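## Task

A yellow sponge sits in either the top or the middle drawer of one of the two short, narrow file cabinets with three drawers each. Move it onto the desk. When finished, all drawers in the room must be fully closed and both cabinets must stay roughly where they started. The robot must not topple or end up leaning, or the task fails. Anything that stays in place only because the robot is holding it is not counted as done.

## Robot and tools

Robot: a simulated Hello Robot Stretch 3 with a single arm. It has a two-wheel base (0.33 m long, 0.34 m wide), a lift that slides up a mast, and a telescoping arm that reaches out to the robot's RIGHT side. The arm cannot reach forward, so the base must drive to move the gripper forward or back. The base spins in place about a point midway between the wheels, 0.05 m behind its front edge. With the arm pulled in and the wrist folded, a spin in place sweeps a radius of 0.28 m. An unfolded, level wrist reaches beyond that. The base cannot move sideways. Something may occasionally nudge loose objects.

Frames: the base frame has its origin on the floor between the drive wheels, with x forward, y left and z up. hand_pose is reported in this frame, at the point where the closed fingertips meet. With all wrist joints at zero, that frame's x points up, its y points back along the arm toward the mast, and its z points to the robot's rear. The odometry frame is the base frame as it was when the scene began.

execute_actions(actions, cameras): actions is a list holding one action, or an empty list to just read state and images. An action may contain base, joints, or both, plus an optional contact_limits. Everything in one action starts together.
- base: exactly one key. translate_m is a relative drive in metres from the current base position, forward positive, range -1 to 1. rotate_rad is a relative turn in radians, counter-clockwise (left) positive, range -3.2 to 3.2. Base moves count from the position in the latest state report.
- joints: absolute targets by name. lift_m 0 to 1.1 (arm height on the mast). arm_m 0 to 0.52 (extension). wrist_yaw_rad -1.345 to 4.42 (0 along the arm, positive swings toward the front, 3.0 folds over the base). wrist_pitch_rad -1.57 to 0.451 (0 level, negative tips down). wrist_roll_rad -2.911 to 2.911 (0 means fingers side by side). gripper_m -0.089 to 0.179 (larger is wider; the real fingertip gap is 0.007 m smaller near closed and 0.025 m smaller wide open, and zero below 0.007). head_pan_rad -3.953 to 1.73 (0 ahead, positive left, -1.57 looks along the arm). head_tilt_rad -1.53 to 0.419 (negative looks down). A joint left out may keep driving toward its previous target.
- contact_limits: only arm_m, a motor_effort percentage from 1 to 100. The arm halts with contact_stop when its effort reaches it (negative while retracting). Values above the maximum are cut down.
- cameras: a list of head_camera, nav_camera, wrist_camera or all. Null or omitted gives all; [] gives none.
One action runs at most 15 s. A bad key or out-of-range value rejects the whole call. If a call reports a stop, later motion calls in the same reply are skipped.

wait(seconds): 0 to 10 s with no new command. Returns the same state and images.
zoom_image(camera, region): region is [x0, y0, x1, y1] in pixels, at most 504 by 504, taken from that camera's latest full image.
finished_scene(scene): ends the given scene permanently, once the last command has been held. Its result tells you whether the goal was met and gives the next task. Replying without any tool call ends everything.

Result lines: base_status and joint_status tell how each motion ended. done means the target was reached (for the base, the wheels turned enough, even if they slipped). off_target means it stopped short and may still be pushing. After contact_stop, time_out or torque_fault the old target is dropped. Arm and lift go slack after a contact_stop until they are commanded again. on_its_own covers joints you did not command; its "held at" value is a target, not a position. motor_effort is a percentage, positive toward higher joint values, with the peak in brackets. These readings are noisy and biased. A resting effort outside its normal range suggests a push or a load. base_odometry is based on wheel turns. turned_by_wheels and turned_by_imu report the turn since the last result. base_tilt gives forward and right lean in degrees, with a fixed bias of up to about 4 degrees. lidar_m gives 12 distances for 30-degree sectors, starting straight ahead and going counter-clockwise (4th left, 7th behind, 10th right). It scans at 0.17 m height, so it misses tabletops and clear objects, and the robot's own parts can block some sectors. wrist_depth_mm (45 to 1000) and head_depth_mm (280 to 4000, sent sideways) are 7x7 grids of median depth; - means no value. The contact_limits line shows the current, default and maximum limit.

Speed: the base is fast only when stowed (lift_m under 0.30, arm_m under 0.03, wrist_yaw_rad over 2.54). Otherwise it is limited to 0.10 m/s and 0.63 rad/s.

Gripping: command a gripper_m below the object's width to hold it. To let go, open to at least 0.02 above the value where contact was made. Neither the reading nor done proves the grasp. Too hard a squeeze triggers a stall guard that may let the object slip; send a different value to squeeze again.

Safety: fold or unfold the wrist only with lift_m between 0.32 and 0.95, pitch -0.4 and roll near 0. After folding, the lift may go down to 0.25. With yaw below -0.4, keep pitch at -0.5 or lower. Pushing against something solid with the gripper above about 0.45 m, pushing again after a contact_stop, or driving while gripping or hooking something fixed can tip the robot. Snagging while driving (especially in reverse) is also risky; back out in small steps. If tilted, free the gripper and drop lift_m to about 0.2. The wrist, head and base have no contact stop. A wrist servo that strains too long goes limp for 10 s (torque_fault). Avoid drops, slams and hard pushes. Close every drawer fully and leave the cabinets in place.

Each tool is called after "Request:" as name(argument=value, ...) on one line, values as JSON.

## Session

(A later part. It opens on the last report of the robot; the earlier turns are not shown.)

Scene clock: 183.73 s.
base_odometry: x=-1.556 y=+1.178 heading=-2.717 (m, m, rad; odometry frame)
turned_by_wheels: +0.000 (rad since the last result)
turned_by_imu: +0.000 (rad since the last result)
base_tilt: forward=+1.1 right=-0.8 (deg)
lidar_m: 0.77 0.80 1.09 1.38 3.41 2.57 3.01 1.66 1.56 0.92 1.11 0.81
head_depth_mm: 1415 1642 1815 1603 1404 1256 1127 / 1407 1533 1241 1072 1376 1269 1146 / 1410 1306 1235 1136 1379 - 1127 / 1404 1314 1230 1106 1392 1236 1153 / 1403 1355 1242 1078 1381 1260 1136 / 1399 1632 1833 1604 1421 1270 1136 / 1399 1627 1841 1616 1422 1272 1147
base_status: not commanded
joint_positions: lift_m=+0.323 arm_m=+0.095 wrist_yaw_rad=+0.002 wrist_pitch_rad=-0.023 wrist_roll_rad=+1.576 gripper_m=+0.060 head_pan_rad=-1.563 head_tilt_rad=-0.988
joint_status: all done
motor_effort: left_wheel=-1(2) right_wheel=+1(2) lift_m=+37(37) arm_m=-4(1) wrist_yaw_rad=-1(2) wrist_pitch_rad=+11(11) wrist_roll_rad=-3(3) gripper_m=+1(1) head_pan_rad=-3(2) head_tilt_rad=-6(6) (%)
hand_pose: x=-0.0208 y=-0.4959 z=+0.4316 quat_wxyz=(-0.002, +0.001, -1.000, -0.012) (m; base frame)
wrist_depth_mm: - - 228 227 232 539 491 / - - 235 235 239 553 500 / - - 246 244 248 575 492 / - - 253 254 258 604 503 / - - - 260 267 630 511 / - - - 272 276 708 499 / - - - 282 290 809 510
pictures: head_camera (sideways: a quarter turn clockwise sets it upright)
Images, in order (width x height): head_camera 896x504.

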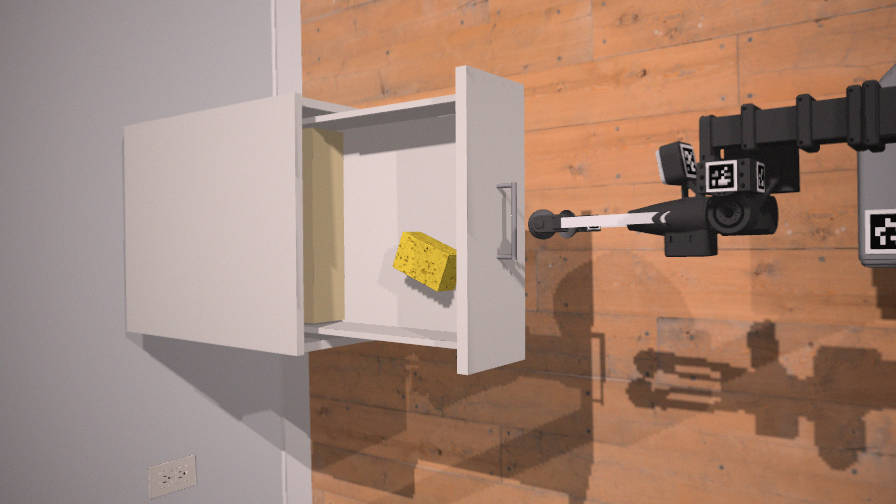

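Request:
execute_actions(actions=[{"base":{"translate_m":0.10},"joints":{"lift_m":0.67,"wrist_pitch_rad":-1.08,"wrist_roll_rad":0.0,"wrist_yaw_rad":-0.386,"gripper_m":0.12,"arm_m":0.25}}], cameras=[])

Request:
execute_actions(actions=[{"joints":{"arm_m":0.51},"contact_limits":{"arm_m":16}}], cameras=["head_camera","wrist_camera"])

Scene clock: 192.93 s.
base_odometry: x=-1.647 y=+1.137 heading=-2.718 (m, m, rad; odometry frame)
turned_by_wheels: +0.000 (rad since the last result)
turned_by_imu: -0.001 (rad since the last result)
base_tilt: forward=+1.1 right=-0.6 (deg)
lidar_m: 0.67 0.70 0.95 1.36 3.42 2.66 3.09 1.75 0.95 0.92 0.97 0.70
head_depth_mm: 1412 1606 1723 1113 1410 - - / 1397 1302 1229 - 1398 1257 1151 / 1414 1312 1235 - 1381 1264 1149 / 1398 1314 1229 1159 1394 1262 1148 / 1405 1629 1840 1618 1418 1258 1142 / 1390 1624 1836 1600 1419 1265 1138 / 1393 1625 1850 1610 1424 1262 1142
base_status: done
joint_positions: lift_m=+0.670 arm_m=+0.250 wrist_yaw_rad=-0.384 wrist_pitch_rad=-1.084 wrist_roll_rad=+0.005 gripper_m=+0.120 head_pan_rad=-1.563 head_tilt_rad=-0.988
joint_status: all done
motor_effort: left_wheel=-3(3) right_wheel=+2(4) lift_m=+52(54) arm_m=+3(5) wrist_yaw_rad=-1(3) wrist_pitch_rad=+1(10) wrist_roll_rad=-3(7) gripper_m=+1(83) head_pan_rad=-2(2) head_tilt_rad=-5(5) (%)
hand_pose: x=-0.0586 y=-0.4861 z=+0.5708 quat_wxyz=(+0.524, +0.241, -0.665, -0.474) (m; base frame)
wrist_depth_mm: 893 442 387 435 426 282 846 / 834 422 401 408 285 381 806 / 789 794 262 301 399 788 767 / 769 265 331 742 742 748 751 / 753 726 723 726 718 741 724 / 712 713 698 707 702 - 699 / 684 680 673 659 676 672 671
pictures: none
No camera images: the call's "cameras" was empty. Leave "cameras" out to get every camera's image.

Scene clock: 196.07 s.
base_odometry: x=-1.647 y=+1.137 heading=-2.718 (m, m, rad; odometry frame)
turned_by_wheels: +0.000 (rad since the last result)
turned_by_imu: -0.001 (rad since the last result)
base_tilt: forward=+1.2 right=-0.7 (deg)
lidar_m: 0.67 0.70 0.95 1.36 3.42 2.67 3.11 1.75 0.95 0.92 0.96 0.70
head_depth_mm: 1403 1592 1755 1121 1390 - - / 1409 1341 1234 1027 1390 1256 1145 / 1404 1389 1233 1095 1381 1258 1153 / 1400 1354 1237 1138 1385 1252 1147 / 1399 1626 1829 1615 1413 1266 1134 / 1393 1625 1842 1617 1415 1264 1138 / 1396 1626 1832 1612 1423 1262 1137
base_status: not commanded
joint_positions: lift_m=+0.670 arm_m=+0.510 wrist_yaw_rad=-0.384 wrist_pitch_rad=-1.084 wrist_roll_rad=+0.004 gripper_m=+0.120 head_pan_rad=-1.563 head_tilt_rad=-0.988
joint_status: all done
motor_effort: left_wheel=-3(3) right_wheel=+2(2) lift_m=+52(52) arm_m=+3(4) wrist_yaw_rad=-1(1) wrist_pitch_rad=+2(2) wrist_roll_rad=-2(3) gripper_m=+0(0) head_pan_rad=-2(1) head_tilt_rad=-5(5) (%)
contact_limits: arm_m 16 (drawing in: default 27, maximum 44; extending or still: default 36, maximum 59)
hand_pose: x=-0.0586 y=-0.7460 z=+0.5707 quat_wxyz=(+0.524, +0.241, -0.665, -0.475) (m; base frame)
wrist_depth_mm: 263 259 258 337 397 377 850 / 841 250 354 403 407 354 825 / 799 365 391 389 392 378 786 / 761 776 377 372 377 372 318 / 746 741 357 321 358 363 315 / 699 699 347 306 343 - 320 / 690 673 330 333 336 311 246
pictures: head_camera (sideways: a quarter turn clockwise sets it upright), wrist_camera
Images, in order (width x height): head_camera 896x504, wrist_camera 644x364.

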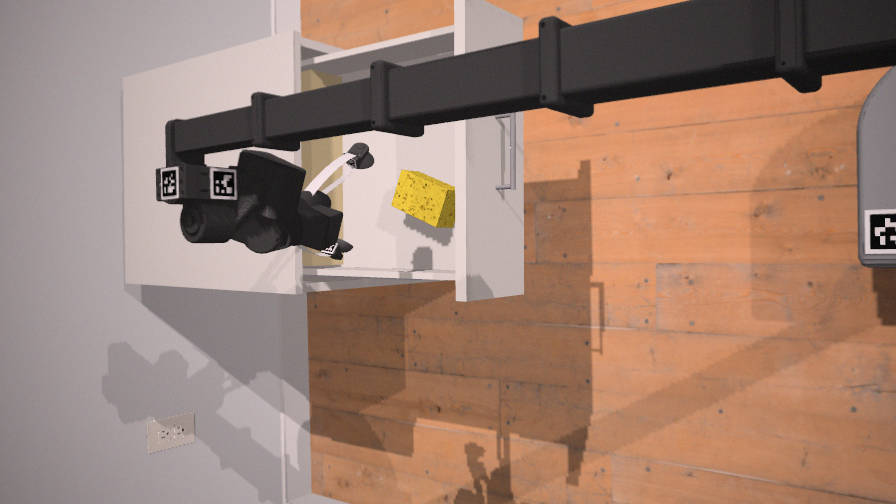

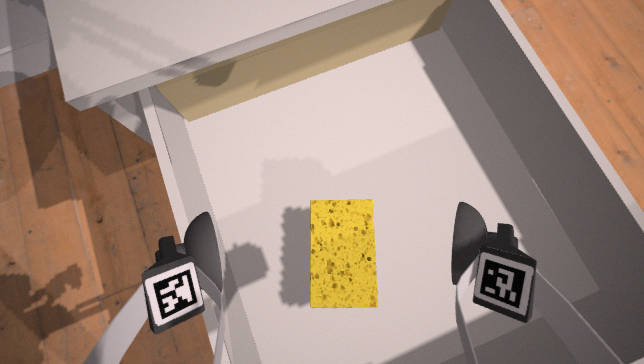

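Request:
execute_actions(actions=[{"base":{"translate_m":-0.009},"joints":{"lift_m":0.51}}], cameras=["head_camera","wrist_camera"])

Scene clock: 207.13 s.
base_odometry: x=-1.639 y=+1.141 heading=-2.718 (m, m, rad; odometry frame)
turned_by_wheels: +0.000 (rad since the last result)
turned_by_imu: -0.001 (rad since the last result)
base_tilt: forward=+1.1 right=-0.6 (deg)
lidar_m: 0.68 0.71 0.96 1.36 3.39 2.65 3.10 1.74 0.95 0.92 0.97 0.71
head_depth_mm: 1417 1608 1753 1081 1388 1251 1144 / 1409 1308 1232 1128 1383 - 1145 / 1411 1309 1170 1023 1383 1256 1154 / 1407 1318 1182 1032 1381 1255 1152 / 1402 1631 1785 1622 1412 1262 1140 / 1395 1629 1828 1614 1420 1266 1140 / 1404 1626 1832 1610 1422 1265 1141
base_status: done
joint_positions: lift_m=+0.510 arm_m=+0.510 wrist_yaw_rad=-0.384 wrist_pitch_rad=-1.084 wrist_roll_rad=+0.004 gripper_m=+0.120 head_pan_rad=-1.563 head_tilt_rad=-0.988
joint_status: all done
motor_effort: left_wheel=-2(5) right_wheel=+2(4) lift_m=+36(43) arm_m=+3(3) wrist_yaw_rad=-1(1) wrist_pitch_rad=+2(2) wrist_roll_rad=-2(3) gripper_m=+1(0) head_pan_rad=-2(2) head_tilt_rad=-5(5) (%)
hand_pose: x=-0.0586 y=-0.7460 z=+0.4112 quat_wxyz=(+0.524, +0.241, -0.665, -0.475) (m; base frame)
wrist_depth_mm: 217 242 242 242 241 239 233 / 201 233 231 232 231 228 225 / 180 222 221 221 220 218 216 / 163 212 211 164 208 208 208 / 150 200 202 157 197 201 199 / 139 172 194 151 190 - 191 / 131 176 188 147 183 185 184
pictures: head_camera (sideways: a quarter turn clockwise sets it upright), wrist_camera
Images, in order (width x height): head_camera 896x504, wrist_camera 644x364.

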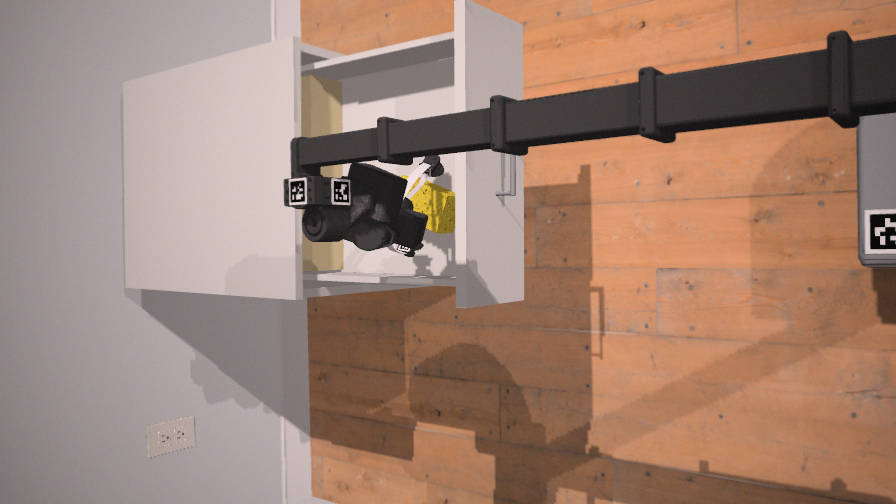

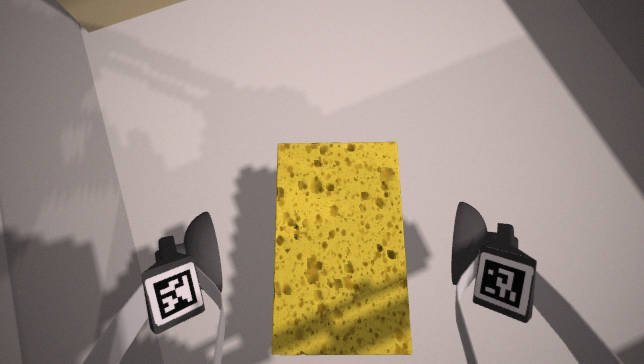

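Request:
execute_actions(actions=[{"joints":{"lift_m":0.502,"gripper_m":0.042}}], cameras=["wrist_camera"])

Scene clock: 210.20 s.
base_odometry: x=-1.639 y=+1.141 heading=-2.718 (m, m, rad; odometry frame)
turned_by_wheels: +0.000 (rad since the last result)
turned_by_imu: -0.001 (rad since the last result)
base_tilt: forward=+1.3 right=-0.7 (deg)
lidar_m: 0.68 0.71 0.96 1.36 3.41 2.65 3.09 1.74 0.95 0.92 0.97 0.71
head_depth_mm: 1413 1597 1775 1078 1381 1250 1148 / 1410 1304 1229 1134 1397 - - / 1407 1316 1169 1030 1386 1257 1144 / 1405 1306 1183 1032 1395 1258 1153 / 1401 1639 1803 1611 1420 1260 1132 / 1398 1633 1826 1622 1426 1267 1141 / 1391 1639 1832 1619 1424 1265 1139
base_status: not commanded
joint_positions: lift_m=+0.502 arm_m=+0.510 wrist_yaw_rad=-0.384 wrist_pitch_rad=-1.084 wrist_roll_rad=+0.004 gripper_m=+0.043 head_pan_rad=-1.563 head_tilt_rad=-0.988
joint_status: all done
motor_effort: left_wheel=-2(3) right_wheel=+2(2) lift_m=+37(37) arm_m=+3(3) wrist_yaw_rad=-1(0) wrist_pitch_rad=+1(2) wrist_roll_rad=-2(2) gripper_m=-12(84) head_pan_rad=-2(2) head_tilt_rad=-6(4) (%)
hand_pose: x=-0.0586 y=-0.7460 z=+0.4032 quat_wxyz=(+0.524, +0.241, -0.665, -0.475) (m; base frame)
wrist_depth_mm: 215 234 232 231 230 229 225 / 199 224 221 220 220 217 217 / 179 214 213 211 210 209 208 / 164 204 203 155 199 200 198 / 150 194 196 148 148 192 192 / 139 185 - 143 143 185 184 / 131 162 179 137 176 178 177
pictures: wrist_camera
Images, in order (width x height): wrist_camera 644x364.

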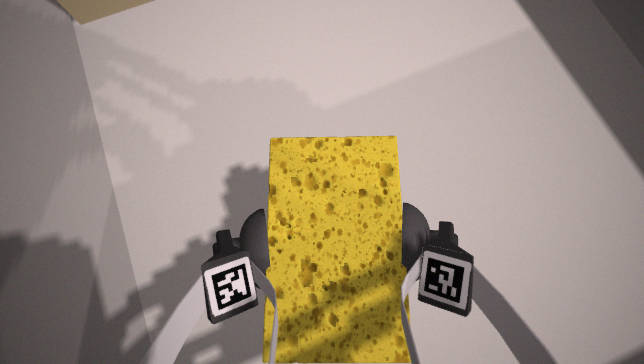

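Request:
execute_actions(actions=[{"joints":{"lift_m":0.66,"gripper_m":0.03,"head_pan_rad":-2.5,"head_tilt_rad":-0.35}}])

Scene clock: 234.03 s.
base_odometry: x=-1.639 y=+1.141 heading=-2.718 (m, m, rad; odometry frame)
turned_by_wheels: +0.000 (rad since the last result)
turned_by_imu: -0.001 (rad since the last result)
base_tilt: forward=+1.1 right=-0.7 (deg)
lidar_m: 0.68 0.71 0.96 1.36 3.42 2.65 3.09 1.74 0.95 0.92 0.98 0.71
head_depth_mm: 2857 2980 3067 3209 2792 2027 1602 / 2946 3091 2932 3387 2796 2043 1611 / 2552 2676 2639 2931 2810 2051 1596 / 2221 2315 2384 1835 2457 1989 1601 / 1977 2068 2127 2230 2334 2054 1619 / 1786 1861 1917 1996 2070 2051 1625 / 1612 1675 1738 1789 1871 1895 1613
base_status: not commanded
joint_positions: lift_m=+0.660 arm_m=+0.510 wrist_yaw_rad=-0.384 wrist_pitch_rad=-1.084 wrist_roll_rad=+0.004 gripper_m=+0.031 head_pan_rad=-2.493 head_tilt_rad=-0.360
joint_status: all done
motor_effort: left_wheel=-2(3) right_wheel=+2(2) lift_m=+52(55) arm_m=+3(3) wrist_yaw_rad=+0(1) wrist_pitch_rad=+2(2) wrist_roll_rad=-3(2) gripper_m=-16(65) head_pan_rad=-1(30) head_tilt_rad=+3(28) (%)
hand_pose: x=-0.0585 y=-0.7459 z=+0.5607 quat_wxyz=(+0.523, +0.242, -0.665, -0.475) (m; base frame)
wrist_depth_mm: 247 245 248 336 390 363 838 / 241 247 352 395 394 342 800 / 774 341 382 381 378 372 745 / 753 731 363 153 359 356 305 / 724 713 326 147 148 346 306 / 706 688 - 141 142 329 315 / 669 678 288 136 318 319 251
pictures: head_camera (sideways: a quarter turn clockwise sets it upright), nav_camera (sideways: a quarter turn counterclockwise sets it upright), wrist_camera
Images, in order (width x height): head_camera 896x504, nav_camera 672x504, wrist_camera 644x364.

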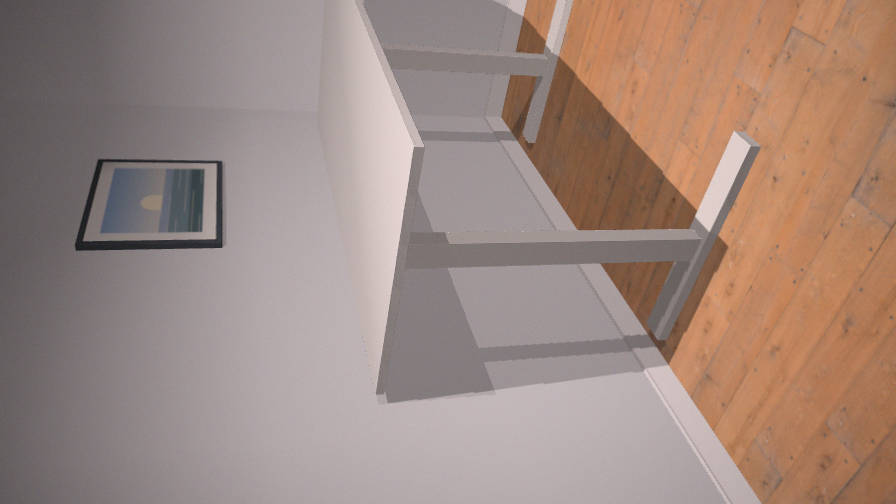

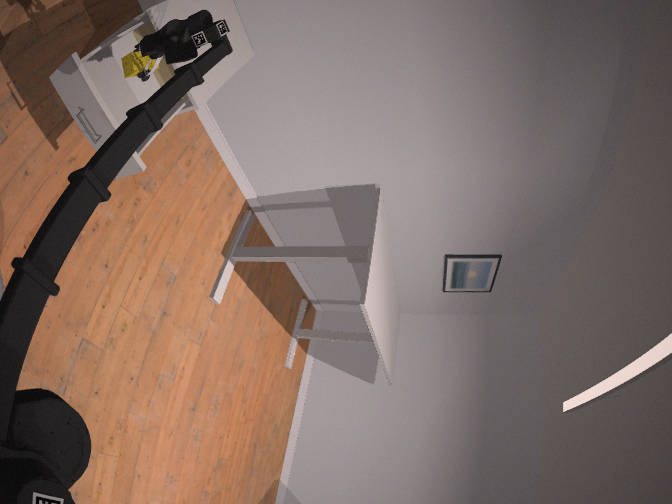

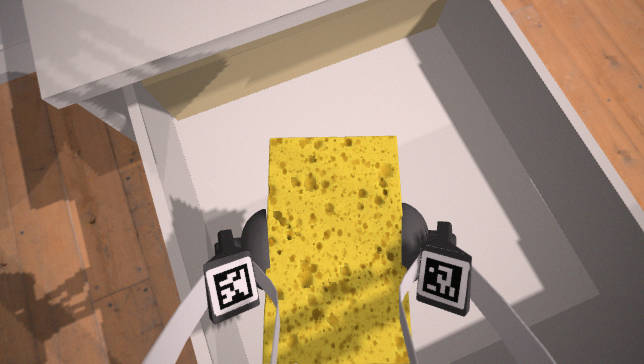

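Request:
execute_actions(actions=[{"base":{"rotate_rad":0.082},"joints":{"lift_m":0.72}}], cameras=[])

Request:
execute_actions(actions=[{"base":{"translate_m":-1.0},"joints":{"lift_m":1.095,"head_pan_rad":-2.0,"head_tilt_rad":-0.45}}])

Scene clock: 252.83 s.
base_odometry: x=-1.639 y=+1.141 heading=-2.636 (m, m, rad; odometry frame)
turned_by_wheels: +0.082 (rad since the last result)
turned_by_imu: +0.080 (rad since the last result)
base_tilt: forward=+1.2 right=-0.6 (deg)
lidar_m: 0.68 0.73 1.05 1.36 3.49 2.66 3.09 1.74 0.93 0.92 0.90 0.70
head_depth_mm: 2898 3061 2958 3347 2798 2034 1594 / 2547 2680 2684 2964 2791 2045 1595 / 2263 2350 2423 1817 1935 1991 1592 / 2009 2105 2152 2314 2412 2047 1606 / 1814 1882 1958 2063 2167 2070 1610 / 1654 1732 1798 1869 1930 1971 1624 / 1528 1573 1642 1705 1763 1836 1609
base_status: done
joint_positions: lift_m=+0.720 arm_m=+0.510 wrist_yaw_rad=-0.384 wrist_pitch_rad=-1.085 wrist_roll_rad=+0.004 gripper_m=+0.031 head_pan_rad=-2.493 head_tilt_rad=-0.359
joint_status: all done
motor_effort: left_wheel=-2(9) right_wheel=+2(6) lift_m=+52(54) arm_m=+3(4) wrist_yaw_rad=-1(1) wrist_pitch_rad=+2(2) wrist_roll_rad=-2(2) gripper_m=-15(15) head_pan_rad=-2(2) head_tilt_rad=+3(3) (%)
hand_pose: x=-0.0585 y=-0.7458 z=+0.6206 quat_wxyz=(+0.523, +0.242, -0.665, -0.475) (m; base frame)
wrist_depth_mm: 799 824 317 313 313 393 902 / 900 889 307 409 456 437 858 / 855 852 443 448 449 440 807 / 818 811 796 154 421 421 375 / 778 787 786 147 147 403 372 / 745 753 - 142 142 390 383 / 718 732 710 136 367 360 285
pictures: none
No camera images: the call's "cameras" was empty. Leave "cameras" out to get every camera's image.

Scene clock: 264.07 s.
base_odometry: x=-0.764 y=+1.625 heading=-2.636 (m, m, rad; odometry frame)
turned_by_wheels: +0.000 (rad since the last result)
turned_by_imu: -0.003 (rad since the last result)
base_tilt: forward=+1.1 right=-0.5 (deg)
lidar_m: 1.68 1.79 1.85 3.35 2.02 1.77 2.10 1.88 1.04 1.42 1.07 1.30
head_depth_mm: - - - 849 2002 1816 1472 / 1381 - 1378 938 1893 1836 1477 / 1334 - 1501 946 1778 1785 1443 / 1297 - 1467 1017 1666 1740 1447 / 1251 - 1427 1522 1636 1721 1483 / 1213 - 1374 1465 1585 1685 1485 / 1183 1261 1331 1400 1508 1624 1486
base_status: done
joint_positions: lift_m=+1.095 arm_m=+0.510 wrist_yaw_rad=-0.384 wrist_pitch_rad=-1.085 wrist_roll_rad=+0.004 gripper_m=+0.031 head_pan_rad=-2.007 head_tilt_rad=-0.444
joint_status: all done
motor_effort: left_wheel=-3(6) right_wheel=+2(2) lift_m=+52(55) arm_m=+3(3) wrist_yaw_rad=-1(0) wrist_pitch_rad=+2(2) wrist_roll_rad=-3(3) gripper_m=-16(16) head_pan_rad=+2(21) head_tilt_rad=-3(10) (%)
hand_pose: x=-0.0585 y=-0.7458 z=+0.9956 quat_wxyz=(+0.523, +0.242, -0.665, -0.475) (m; base frame)
wrist_depth_mm: 714 791 874 989 - 544 - / 851 964 - - - 687 - / 967 - - - - - - / 901 - - 153 - - - / 846 - - 148 147 - - / 785 - - 142 142 - - / 959 - - 136 - - -
pictures: head_camera (sideways: a quarter turn clockwise sets it upright), nav_camera (sideways: a quarter turn counterclockwise sets it upright), wrist_camera
Images, in order (width x height): head_camera 896x504, nav_camera 672x504, wrist_camera 644x364.

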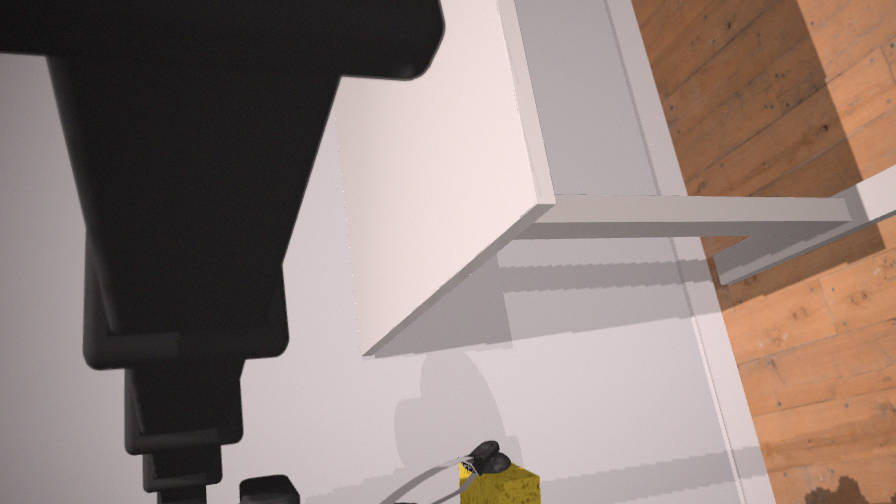

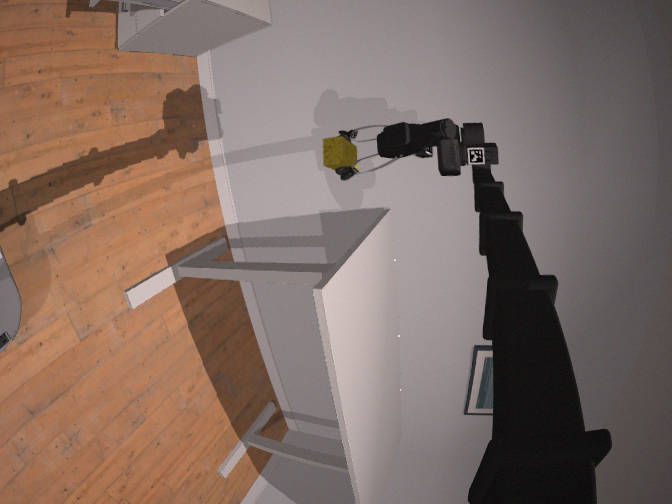

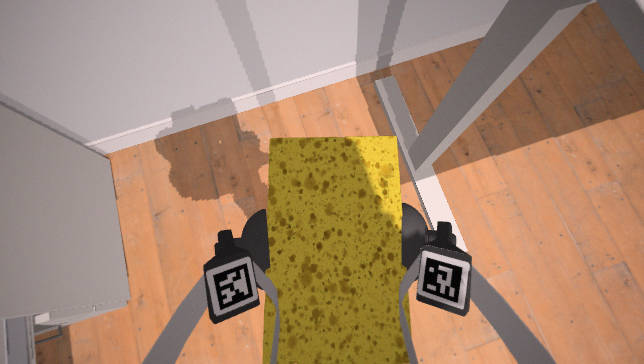

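Request:
execute_actions(actions=[{"base":{"translate_m":-0.39},"joints":{"lift_m":1.1,"wrist_pitch_rad":-0.7,"head_pan_rad":-1.57,"head_tilt_rad":-0.5}}])

Scene clock: 275.03 s.
base_odometry: x=-0.423 y=+1.814 heading=-2.636 (m, m, rad; odometry frame)
turned_by_wheels: +0.000 (rad since the last result)
turned_by_imu: -0.002 (rad since the last result)
base_tilt: forward=+1.3 right=-0.6 (deg)
lidar_m: 2.07 2.15 2.42 3.39 1.50 1.47 1.71 1.55 1.42 0.93 1.39 1.33
head_depth_mm: 1146 1264 1302 822 1596 1692 1417 / 1162 1269 1318 831 1599 1682 1428 / 1174 - 815 790 1063 1222 1313 / 1186 1277 1348 839 1628 1722 1425 / 1196 1280 1388 1505 1652 1733 1432 / 1199 1294 1391 1507 1653 1754 1429 / 1206 1307 1404 1531 1664 1768 1441
base_status: done
joint_positions: lift_m=+1.098 arm_m=+0.510 wrist_yaw_rad=-0.384 wrist_pitch_rad=-0.718 wrist_roll_rad=+0.004 gripper_m=+0.031 head_pan_rad=-1.577 head_tilt_rad=-0.494
joint_status: all done
joint sent to its limit — the command would take lift_m past its upper limit, so that joint was sent only as far as its limit.
motor_effort: left_wheel=-2(6) right_wheel=+2(3) lift_m=+52(54) arm_m=+2(3) wrist_yaw_rad=+0(0) wrist_pitch_rad=+8(9) wrist_roll_rad=-2(2) gripper_m=-16(15) head_pan_rad=+3(22) head_tilt_rad=-3(8) (%)
hand_pose: x=-0.0880 y=-0.8189 z=+1.0505 quat_wxyz=(+0.601, +0.117, -0.698, -0.371) (m; base frame)
wrist_depth_mm: 542 554 473 470 460 457 449 / 592 625 401 401 394 391 386 / 667 718 347 345 341 339 333 / 761 790 309 154 295 299 299 / 889 945 278 147 147 270 269 / - - - 142 142 246 244 / - - 226 136 217 226 224
pictures: head_camera (sideways: a quarter turn clockwise sets it upright), nav_camera (sideways: a quarter turn counterclockwise sets it upright), wrist_camera
Images, in order (width x height): head_camera 896x504, nav_camera 672x504, wrist_camera 644x364.

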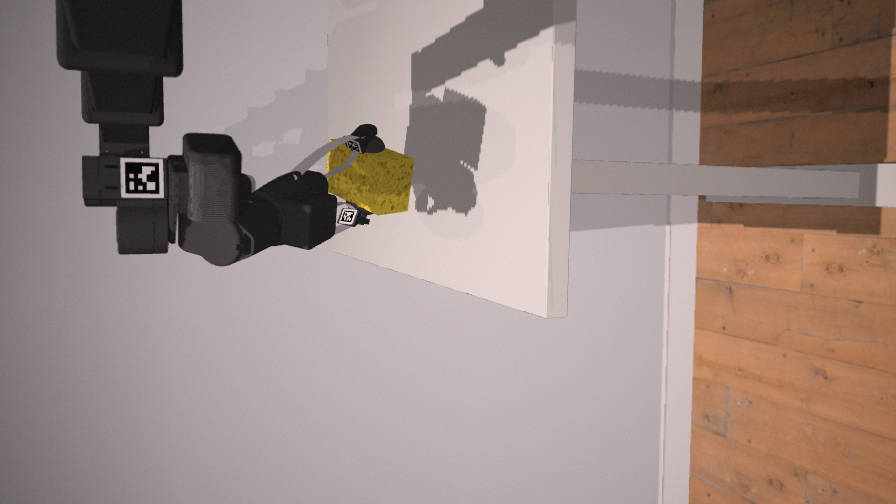

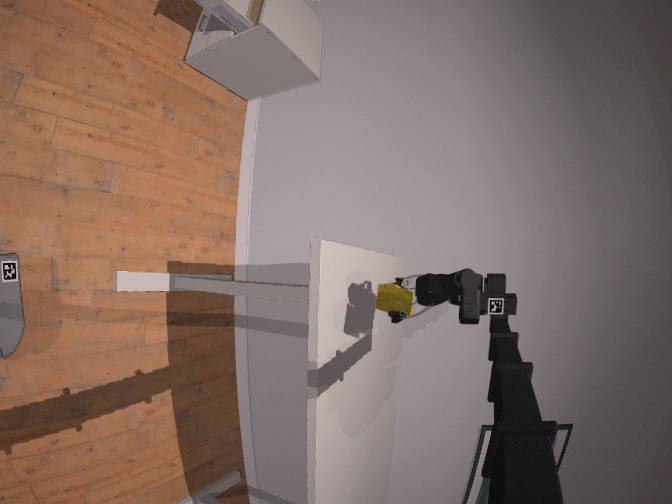

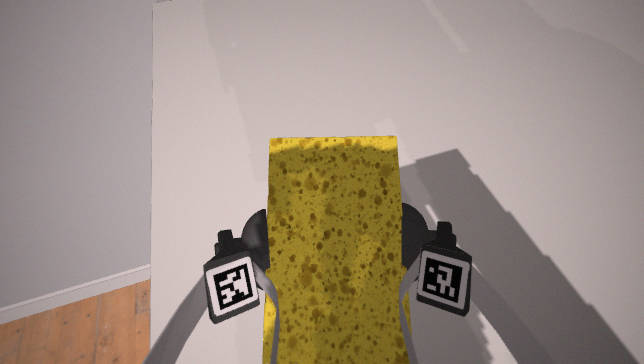

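Request:
execute_actions(actions=[{"base":{"translate_m":-0.025},"joints":{"wrist_pitch_rad":-1.08}}], cameras=["head_camera","wrist_camera"])

Scene clock: 280.30 s.
base_odometry: x=-0.401 y=+1.826 heading=-2.636 (m, m, rad; odometry frame)
turned_by_wheels: +0.000 (rad since the last result)
turned_by_imu: -0.001 (rad since the last result)
base_tilt: forward=+1.2 right=-0.7 (deg)
lidar_m: 2.09 2.18 2.46 3.38 1.46 1.45 1.68 1.53 1.42 0.93 1.42 1.35
head_depth_mm: 1147 1266 1301 825 675 1688 1407 / 1160 1264 1311 832 1603 1692 1422 / 1174 - 1285 748 1058 1548 1316 / 1185 1274 1343 795 1622 1726 1418 / 1193 1283 1375 1465 1638 1743 1431 / 1203 1290 1390 1521 1649 1751 1421 / 1204 1293 1402 1524 1667 1751 1433
base_status: done
joint_positions: lift_m=+1.098 arm_m=+0.510 wrist_yaw_rad=-0.384 wrist_pitch_rad=-1.084 wrist_roll_rad=+0.004 gripper_m=+0.031 head_pan_rad=-1.577 head_tilt_rad=-0.494
joint_status: all done
motor_effort: left_wheel=-2(7) right_wheel=+2(4) lift_m=+53(52) arm_m=+3(4) wrist_yaw_rad=-1(0) wrist_pitch_rad=+2(8) wrist_roll_rad=-3(3) gripper_m=-16(16) head_pan_rad=+3(3) head_tilt_rad=-3(3) (%)
hand_pose: x=-0.0586 y=-0.7460 z=+0.9994 quat_wxyz=(+0.524, +0.241, -0.665, -0.475) (m; base frame)
wrist_depth_mm: 678 257 255 254 254 249 249 / 798 245 242 241 241 238 239 / 969 234 232 232 230 229 228 / - 225 222 154 218 219 218 / - 216 213 147 148 209 208 / - 206 - 142 142 202 199 / - - 195 136 192 195 193
pictures: head_camera (sideways: a quarter turn clockwise sets it upright), wrist_camera
Images, in order (width x height): head_camera 896x504, wrist_camera 644x364.

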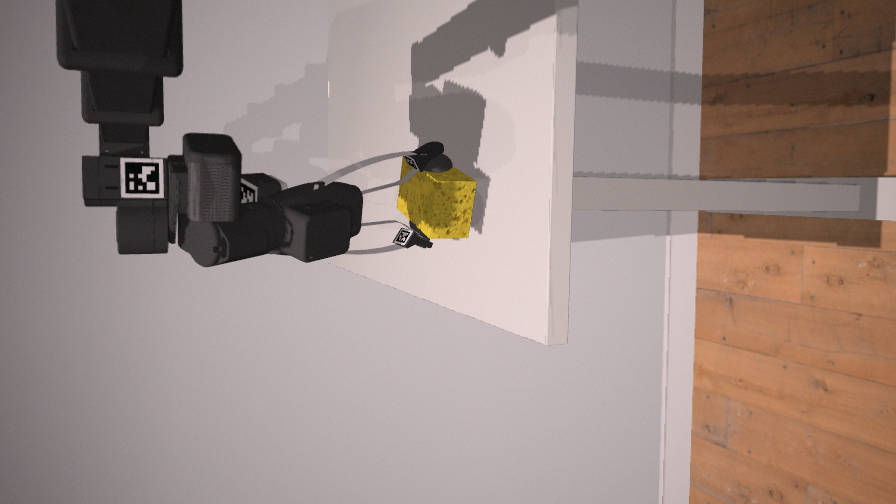

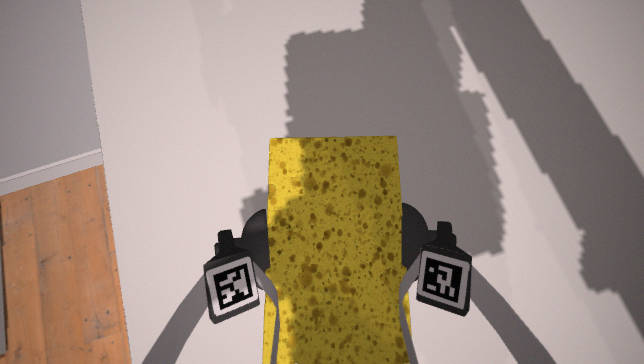

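Request:
execute_actions(actions=[{"joints":{"lift_m":1.081}}], cameras=[])

Scene clock: 282.50 s.
base_odometry: x=-0.401 y=+1.826 heading=-2.636 (m, m, rad; odometry frame)
turned_by_wheels: +0.000 (rad since the last result)
turned_by_imu: +0.000 (rad since the last result)
base_tilt: forward=+1.2 right=-0.8 (deg)
lidar_m: 2.09 2.17 2.46 3.38 1.46 1.45 1.68 1.53 1.42 0.93 1.41 1.35
head_depth_mm: 1158 1282 1309 824 674 1678 1413 / 1170 1284 1316 830 1607 1700 1413 / 1178 - 1320 748 1058 1538 1319 / 1187 1266 1348 794 1637 1726 1427 / 1193 1282 1382 1466 1635 1731 1437 / 1203 1288 1385 1509 1661 1735 1431 / 1203 1294 1405 1525 1666 1754 1440
base_status: not commanded
joint_positions: lift_m=+1.081 arm_m=+0.510 wrist_yaw_rad=-0.384 wrist_pitch_rad=-1.084 wrist_roll_rad=+0.004 gripper_m=+0.031 head_pan_rad=-1.577 head_tilt_rad=-0.494
joint_status: all done
motor_effort: left_wheel=-2(3) right_wheel=+2(2) lift_m=+37(43) arm_m=+3(4) wrist_yaw_rad=-1(1) wrist_pitch_rad=+2(2) wrist_roll_rad=-2(2) gripper_m=-16(16) head_pan_rad=+3(3) head_tilt_rad=-3(4) (%)
hand_pose: x=-0.0585 y=-0.7459 z=+0.9822 quat_wxyz=(+0.523, +0.242, -0.665, -0.475) (m; base frame)
wrist_depth_mm: 660 236 236 233 231 230 229 / 790 224 224 222 221 219 218 / 941 214 214 213 211 209 208 / - 205 203 154 200 202 199 / - 197 196 147 147 193 192 / - 189 - 142 142 186 184 / - 183 180 136 176 179 177
pictures: none
No camera images: the call's "cameras" was empty. Leave "cameras" out to get every camera's image.

The depths now match the pickup height, so I'm releasing the sponge.

Request:
execute_actions(actions=[{"joints":{"gripper_m":0.125}}], cameras=["head_camera","wrist_camera"])

Scene clock: 284.90 s.
base_odometry: x=-0.401 y=+1.826 heading=-2.636 (m, m, rad; odometry frame)
turned_by_wheels: +0.000 (rad since the last result)
turned_by_imu: +0.000 (rad since the last result)
base_tilt: forward=+1.2 right=-0.6 (deg)
lidar_m: 2.09 2.16 2.45 3.39 1.46 1.46 1.68 1.53 1.42 0.93 1.42 1.35
head_depth_mm: 1157 1283 1307 826 673 1682 1414 / 1176 1281 1308 827 1604 1684 1411 / 1174 - 1318 766 1058 1540 1323 / 1184 1261 1349 793 1622 1728 1423 / 1198 1281 1386 1471 1648 1741 1430 / 1201 1295 1392 1514 1656 1755 1428 / 1209 1298 1392 1527 1657 1747 1435
base_status: not commanded
joint_positions: lift_m=+1.081 arm_m=+0.510 wrist_yaw_rad=-0.384 wrist_pitch_rad=-1.084 wrist_roll_rad=+0.004 gripper_m=+0.125 head_pan_rad=-1.577 head_tilt_rad=-0.494
joint_status: all done
motor_effort: left_wheel=-3(3) right_wheel=+2(2) lift_m=+37(37) arm_m=+2(3) wrist_yaw_rad=-1(1) wrist_pitch_rad=+1(2) wrist_roll_rad=-3(3) gripper_m=+1(82) head_pan_rad=+3(3) head_tilt_rad=-3(3) (%)
hand_pose: x=-0.0585 y=-0.7459 z=+0.9822 quat_wxyz=(+0.523, +0.242, -0.665, -0.475) (m; base frame)
wrist_depth_mm: 649 236 235 234 231 230 229 / 789 224 224 222 220 219 218 / 982 215 213 212 211 210 208 / - 205 205 157 201 200 200 / - 197 194 150 190 195 191 / - 191 186 145 183 - 184 / - 180 180 139 178 178 177
pictures: head_camera (sideways: a quarter turn clockwise sets it upright), wrist_camera
Images, in order (width x height): head_camera 896x504, wrist_camera 644x364.

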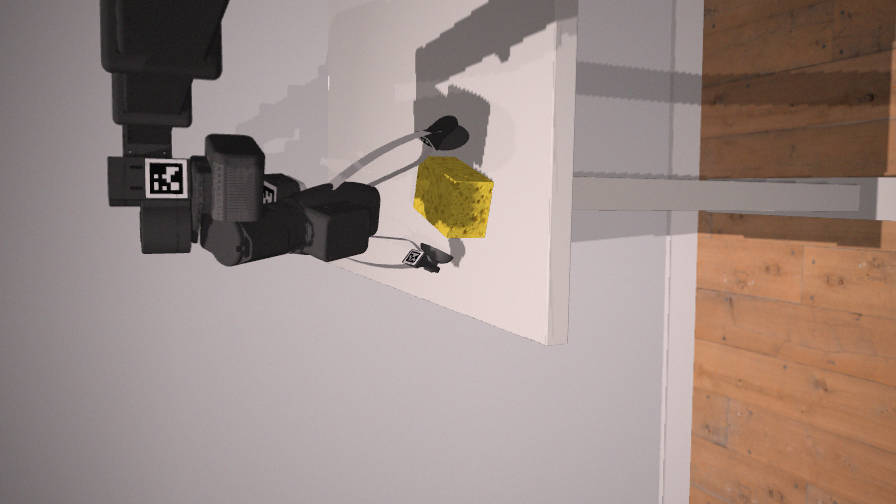

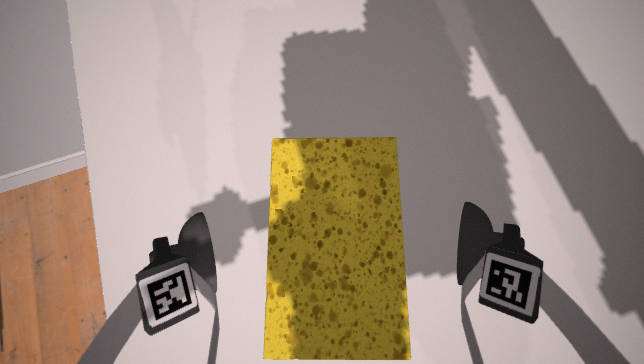

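Request:
execute_actions(actions=[{"joints":{"lift_m":1.098,"wrist_pitch_rad":-0.45}}], cameras=[])

Request:
execute_actions(actions=[{"base":{"translate_m":0.30},"joints":{"arm_m":0.12,"wrist_pitch_rad":0.0,"wrist_yaw_rad":0.0,"wrist_roll_rad":1.57,"gripper_m":0.0,"head_pan_rad":-1.9,"head_tilt_rad":-0.5}}], cameras=["head_camera","nav_camera"])

Scene clock: 298.23 s.
base_odometry: x=-0.401 y=+1.826 heading=-2.636 (m, m, rad; odometry frame)
turned_by_wheels: +0.000 (rad since the last result)
turned_by_imu: -0.001 (rad since the last result)
base_tilt: forward=+1.1 right=-0.6 (deg)
lidar_m: 2.09 2.17 2.45 3.38 1.46 1.45 1.68 1.53 1.42 0.93 1.41 1.35
head_depth_mm: 1148 1270 1306 825 676 1696 1412 / 1162 1273 1254 830 1609 1692 1411 / 1169 - 1263 770 1065 1536 1324 / 1190 1271 1331 839 1636 1724 1422 / 1195 1278 1387 1466 1646 1728 1432 / 1201 1276 1394 1508 1646 1755 1429 / 1205 1294 1404 1526 1666 1768 1428
base_status: not commanded
joint_positions: lift_m=+1.098 arm_m=+0.510 wrist_yaw_rad=-0.384 wrist_pitch_rad=-0.470 wrist_roll_rad=+0.004 gripper_m=+0.125 head_pan_rad=-1.577 head_tilt_rad=-0.494
joint_status: all done
motor_effort: left_wheel=-3(2) right_wheel=+2(2) lift_m=+52(54) arm_m=+4(3) wrist_yaw_rad=-1(0) wrist_pitch_rad=+10(10) wrist_roll_rad=-3(2) gripper_m=+0(0) head_pan_rad=+3(3) head_tilt_rad=-3(3) (%)
hand_pose: x=-0.1031 y=-0.8563 z=+1.0989 quat_wxyz=(+0.642, +0.030, -0.708, -0.293) (m; base frame)
wrist_depth_mm: 502 518 559 607 660 729 814 / 524 567 614 662 684 658 659 / 574 604 532 523 520 517 509 / 637 655 438 427 425 414 411 / 701 718 362 363 355 361 349 / 792 828 311 310 308 - 302 / 867 268 273 272 270 266 266
pictures: none
No camera images: the call's "cameras" was empty. Leave "cameras" out to get every camera's image.

Scene clock: 302.53 s.
base_odometry: x=-0.664 y=+1.681 heading=-2.636 (m, m, rad; odometry frame)
turned_by_wheels: +0.000 (rad since the last result)
turned_by_imu: +0.000 (rad since the last result)
base_tilt: forward=+1.2 right=-0.6 (deg)
lidar_m: 1.79 1.90 2.01 3.37 1.87 1.68 1.99 1.79 0.99 1.41 1.14 1.28
head_depth_mm: - - 1363 827 1888 1726 1419 / - - 1373 817 1812 1736 1425 / - 1410 1435 791 1720 1635 1384 / - 1360 - 838 1674 1704 1430 / - - - 1535 1648 1731 1428 / - - - - 1590 1714 1435 / 1160 - - - 1562 1657 1434
base_status: done
joint_positions: lift_m=+1.098 arm_m=+0.120 wrist_yaw_rad=-0.002 wrist_pitch_rad=-0.023 wrist_roll_rad=+1.569 gripper_m=+0.000 head_pan_rad=-1.893 head_tilt_rad=-0.494
joint_status: all done
motor_effort: left_wheel=-3(4) right_wheel=+2(7) lift_m=+51(52) arm_m=-4(5) wrist_yaw_rad=+3(6) wrist_pitch_rad=+11(11) wrist_roll_rad=+0(2) gripper_m=-3(82) head_pan_rad=-1(18) head_tilt_rad=-3(2) (%)
hand_pose: x=-0.0218 y=-0.5209 z=+1.2063 quat_wxyz=(+0.001, -0.001, -1.000, -0.012) (m; base frame)
wrist_depth_mm: 922 916 945 950 928 969 977 / 950 956 964 992 981 - - / - - - - - - - / - - - - - - - / - - - - - - - / - - - - - - - / - - - - - - -
pictures: head_camera (sideways: a quarter turn clockwise sets it upright), nav_camera (sideways: a quarter turn counterclockwise sets it upright)
Images, in order (width x height): head_camera 896x504, nav_camera 672x504.

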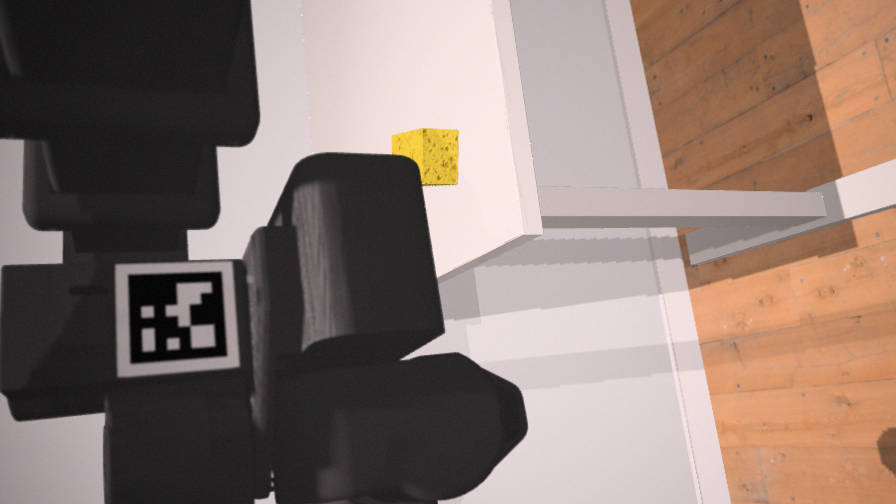

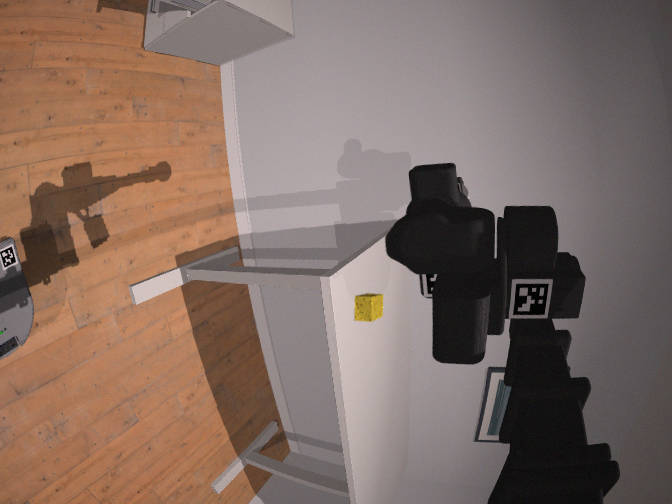

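Request:
execute_actions(actions=[{"base":{"translate_m":0.83},"joints":{"lift_m":0.323,"arm_m":0.09,"head_pan_rad":-1.4,"head_tilt_rad":-0.95}}])

Scene clock: 314.10 s.
base_odometry: x=-1.390 y=+1.279 heading=-2.637 (m, m, rad; odometry frame)
turned_by_wheels: +0.000 (rad since the last result)
turned_by_imu: +0.001 (rad since the last result)
base_tilt: forward=+1.2 right=-0.7 (deg)
lidar_m: 0.97 1.03 1.44 3.28 3.54 2.39 2.81 1.50 1.51 0.90 0.96 0.98
head_depth_mm: 1302 1472 1737 1651 1445 1275 1136 / 1329 1426 1190 1251 1395 1303 - / 1361 1422 1219 1190 1029 1330 1116 / 1392 1434 1243 1192 1380 1286 1151 / 1426 1644 1822 1162 1406 1289 1150 / 1457 1694 1933 1677 1457 1286 1150 / 1489 1725 1914 1689 1460 1298 1144
base_status: done
joint_positions: lift_m=+0.323 arm_m=+0.090 wrist_yaw_rad=-0.002 wrist_pitch_rad=-0.022 wrist_roll_rad=+1.569 gripper_m=+0.000 head_pan_rad=-1.407 head_tilt_rad=-0.938
joint_status: all done
motor_effort: left_wheel=-3(5) right_wheel=+2(6) lift_m=+37(43) arm_m=-4(4) wrist_yaw_rad=+3(2) wrist_pitch_rad=+11(11) wrist_roll_rad=+0(0) gripper_m=-3(3) head_pan_rad=+3(23) head_tilt_rad=-5(27) (%)
hand_pose: x=-0.0218 y=-0.4909 z=+0.4319 quat_wxyz=(+0.001, -0.001, -1.000, -0.012) (m; base frame)
wrist_depth_mm: - - - - - 721 493 / - - - - - 654 499 / - - 223 220 224 561 502 / - - 234 232 236 579 507 / - - 246 240 248 621 505 / - - - - 638 658 506 / - - - 272 279 752 512
pictures: head_camera (sideways: a quarter turn clockwise sets it upright), nav_camera (sideways: a quarter turn counterclockwise sets it upright), wrist_camera
Images, in order (width x height): head_camera 896x504, nav_camera 672x504, wrist_camera 644x364.

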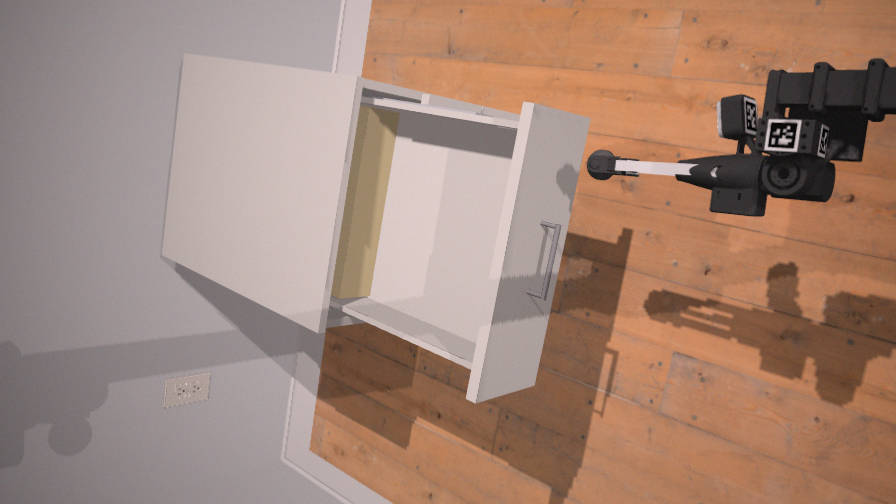

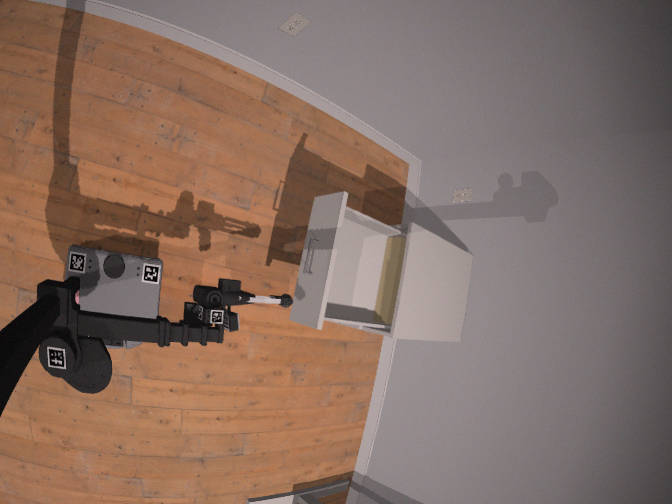

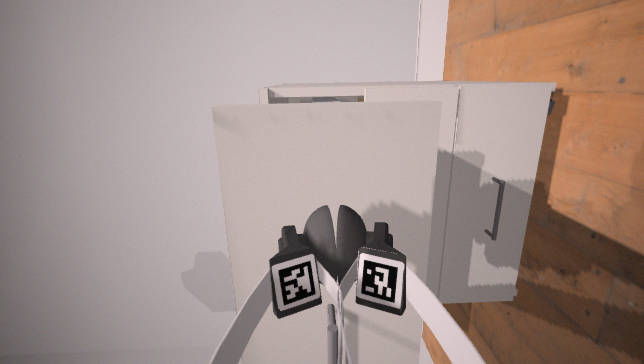

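Request:
execute_actions(actions=[{"joints":{"arm_m":0.470},"contact_limits":{"arm_m":18}}])

Scene clock: 320.83 s.
base_odometry: x=-1.390 y=+1.279 heading=-2.637 (m, m, rad; odometry frame)
turned_by_wheels: +0.000 (rad since the last result)
turned_by_imu: -0.001 (rad since the last result)
base_tilt: forward=+1.1 right=-0.6 (deg)
lidar_m: 0.97 1.03 1.45 3.28 3.51 2.39 2.80 1.51 1.51 0.89 0.96 0.99
head_depth_mm: 1311 1475 1746 1643 1444 1279 1140 / 1343 1412 1163 1288 1419 1277 1142 / 1370 1417 1192 1312 1447 1285 1147 / 1397 1429 1205 1397 1451 1280 1154 / 1423 1649 1824 1599 1457 1280 1146 / 1472 1688 1931 1676 1459 1280 1147 / 1494 1727 1894 1690 1465 1292 1153
base_status: not commanded
joint_positions: lift_m=+0.323 arm_m=+0.470 wrist_yaw_rad=-0.002 wrist_pitch_rad=-0.022 wrist_roll_rad=+1.569 gripper_m=+0.000 head_pan_rad=-1.407 head_tilt_rad=-0.941
joint_status: all done
motor_effort: left_wheel=-2(6) right_wheel=+1(5) lift_m=+37(37) arm_m=+4(19) wrist_yaw_rad=+4(5) wrist_pitch_rad=+11(12) wrist_roll_rad=+0(0) gripper_m=-3(3) head_pan_rad=+3(3) head_tilt_rad=-4(5) (%)
contact_limits: arm_m 18 (drawing in: default 27, maximum 44; extending or still: default 36, maximum 59)
hand_pose: x=-0.0219 y=-0.8703 z=+0.4319 quat_wxyz=(+0.001, -0.001, -1.000, -0.012) (m; base frame)
wrist_depth_mm: 671 664 674 673 677 635 450 / 687 163 160 163 164 165 167 / 721 724 168 169 172 174 175 / 749 757 176 178 181 182 184 / 789 795 185 184 188 192 194 / 826 832 195 - 199 203 206 / 875 867 206 208 213 215 217
pictures: head_camera (sideways: a quarter turn clockwise sets it upright), nav_camera (sideways: a quarter turn counterclockwise sets it upright), wrist_camera
Images, in order (width x height): head_camera 896x504, nav_camera 672x504, wrist_camera 644x364.

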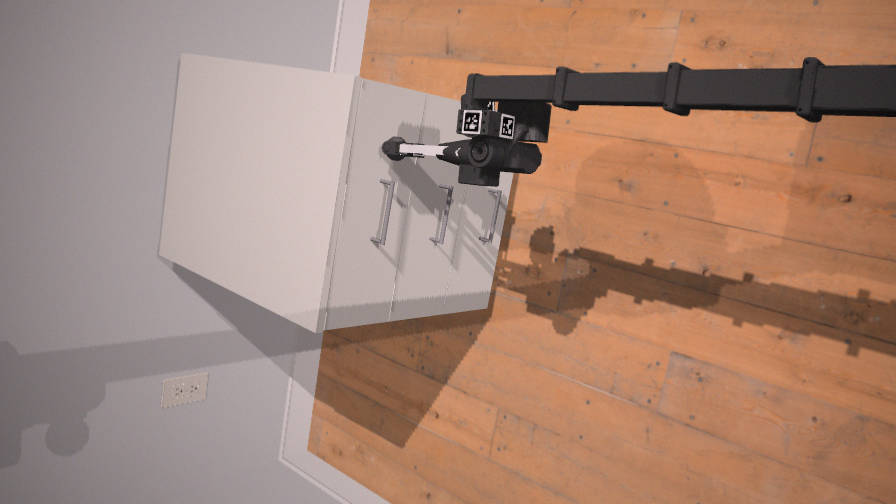

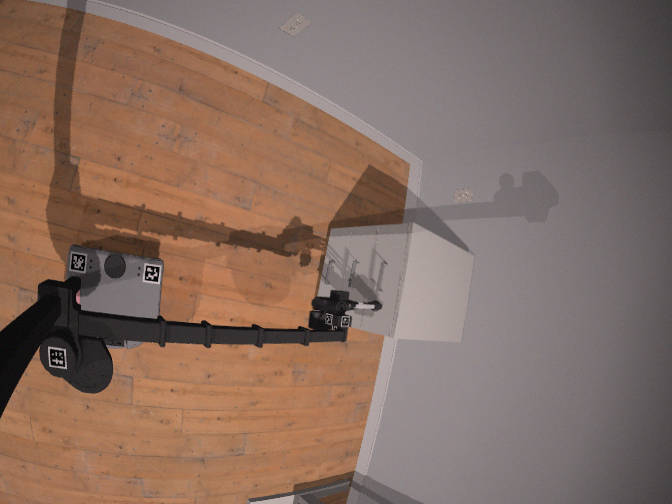

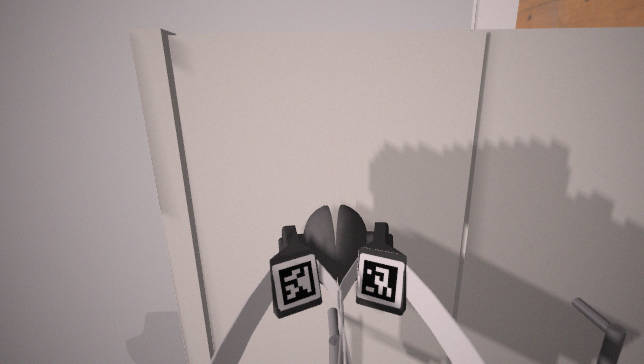

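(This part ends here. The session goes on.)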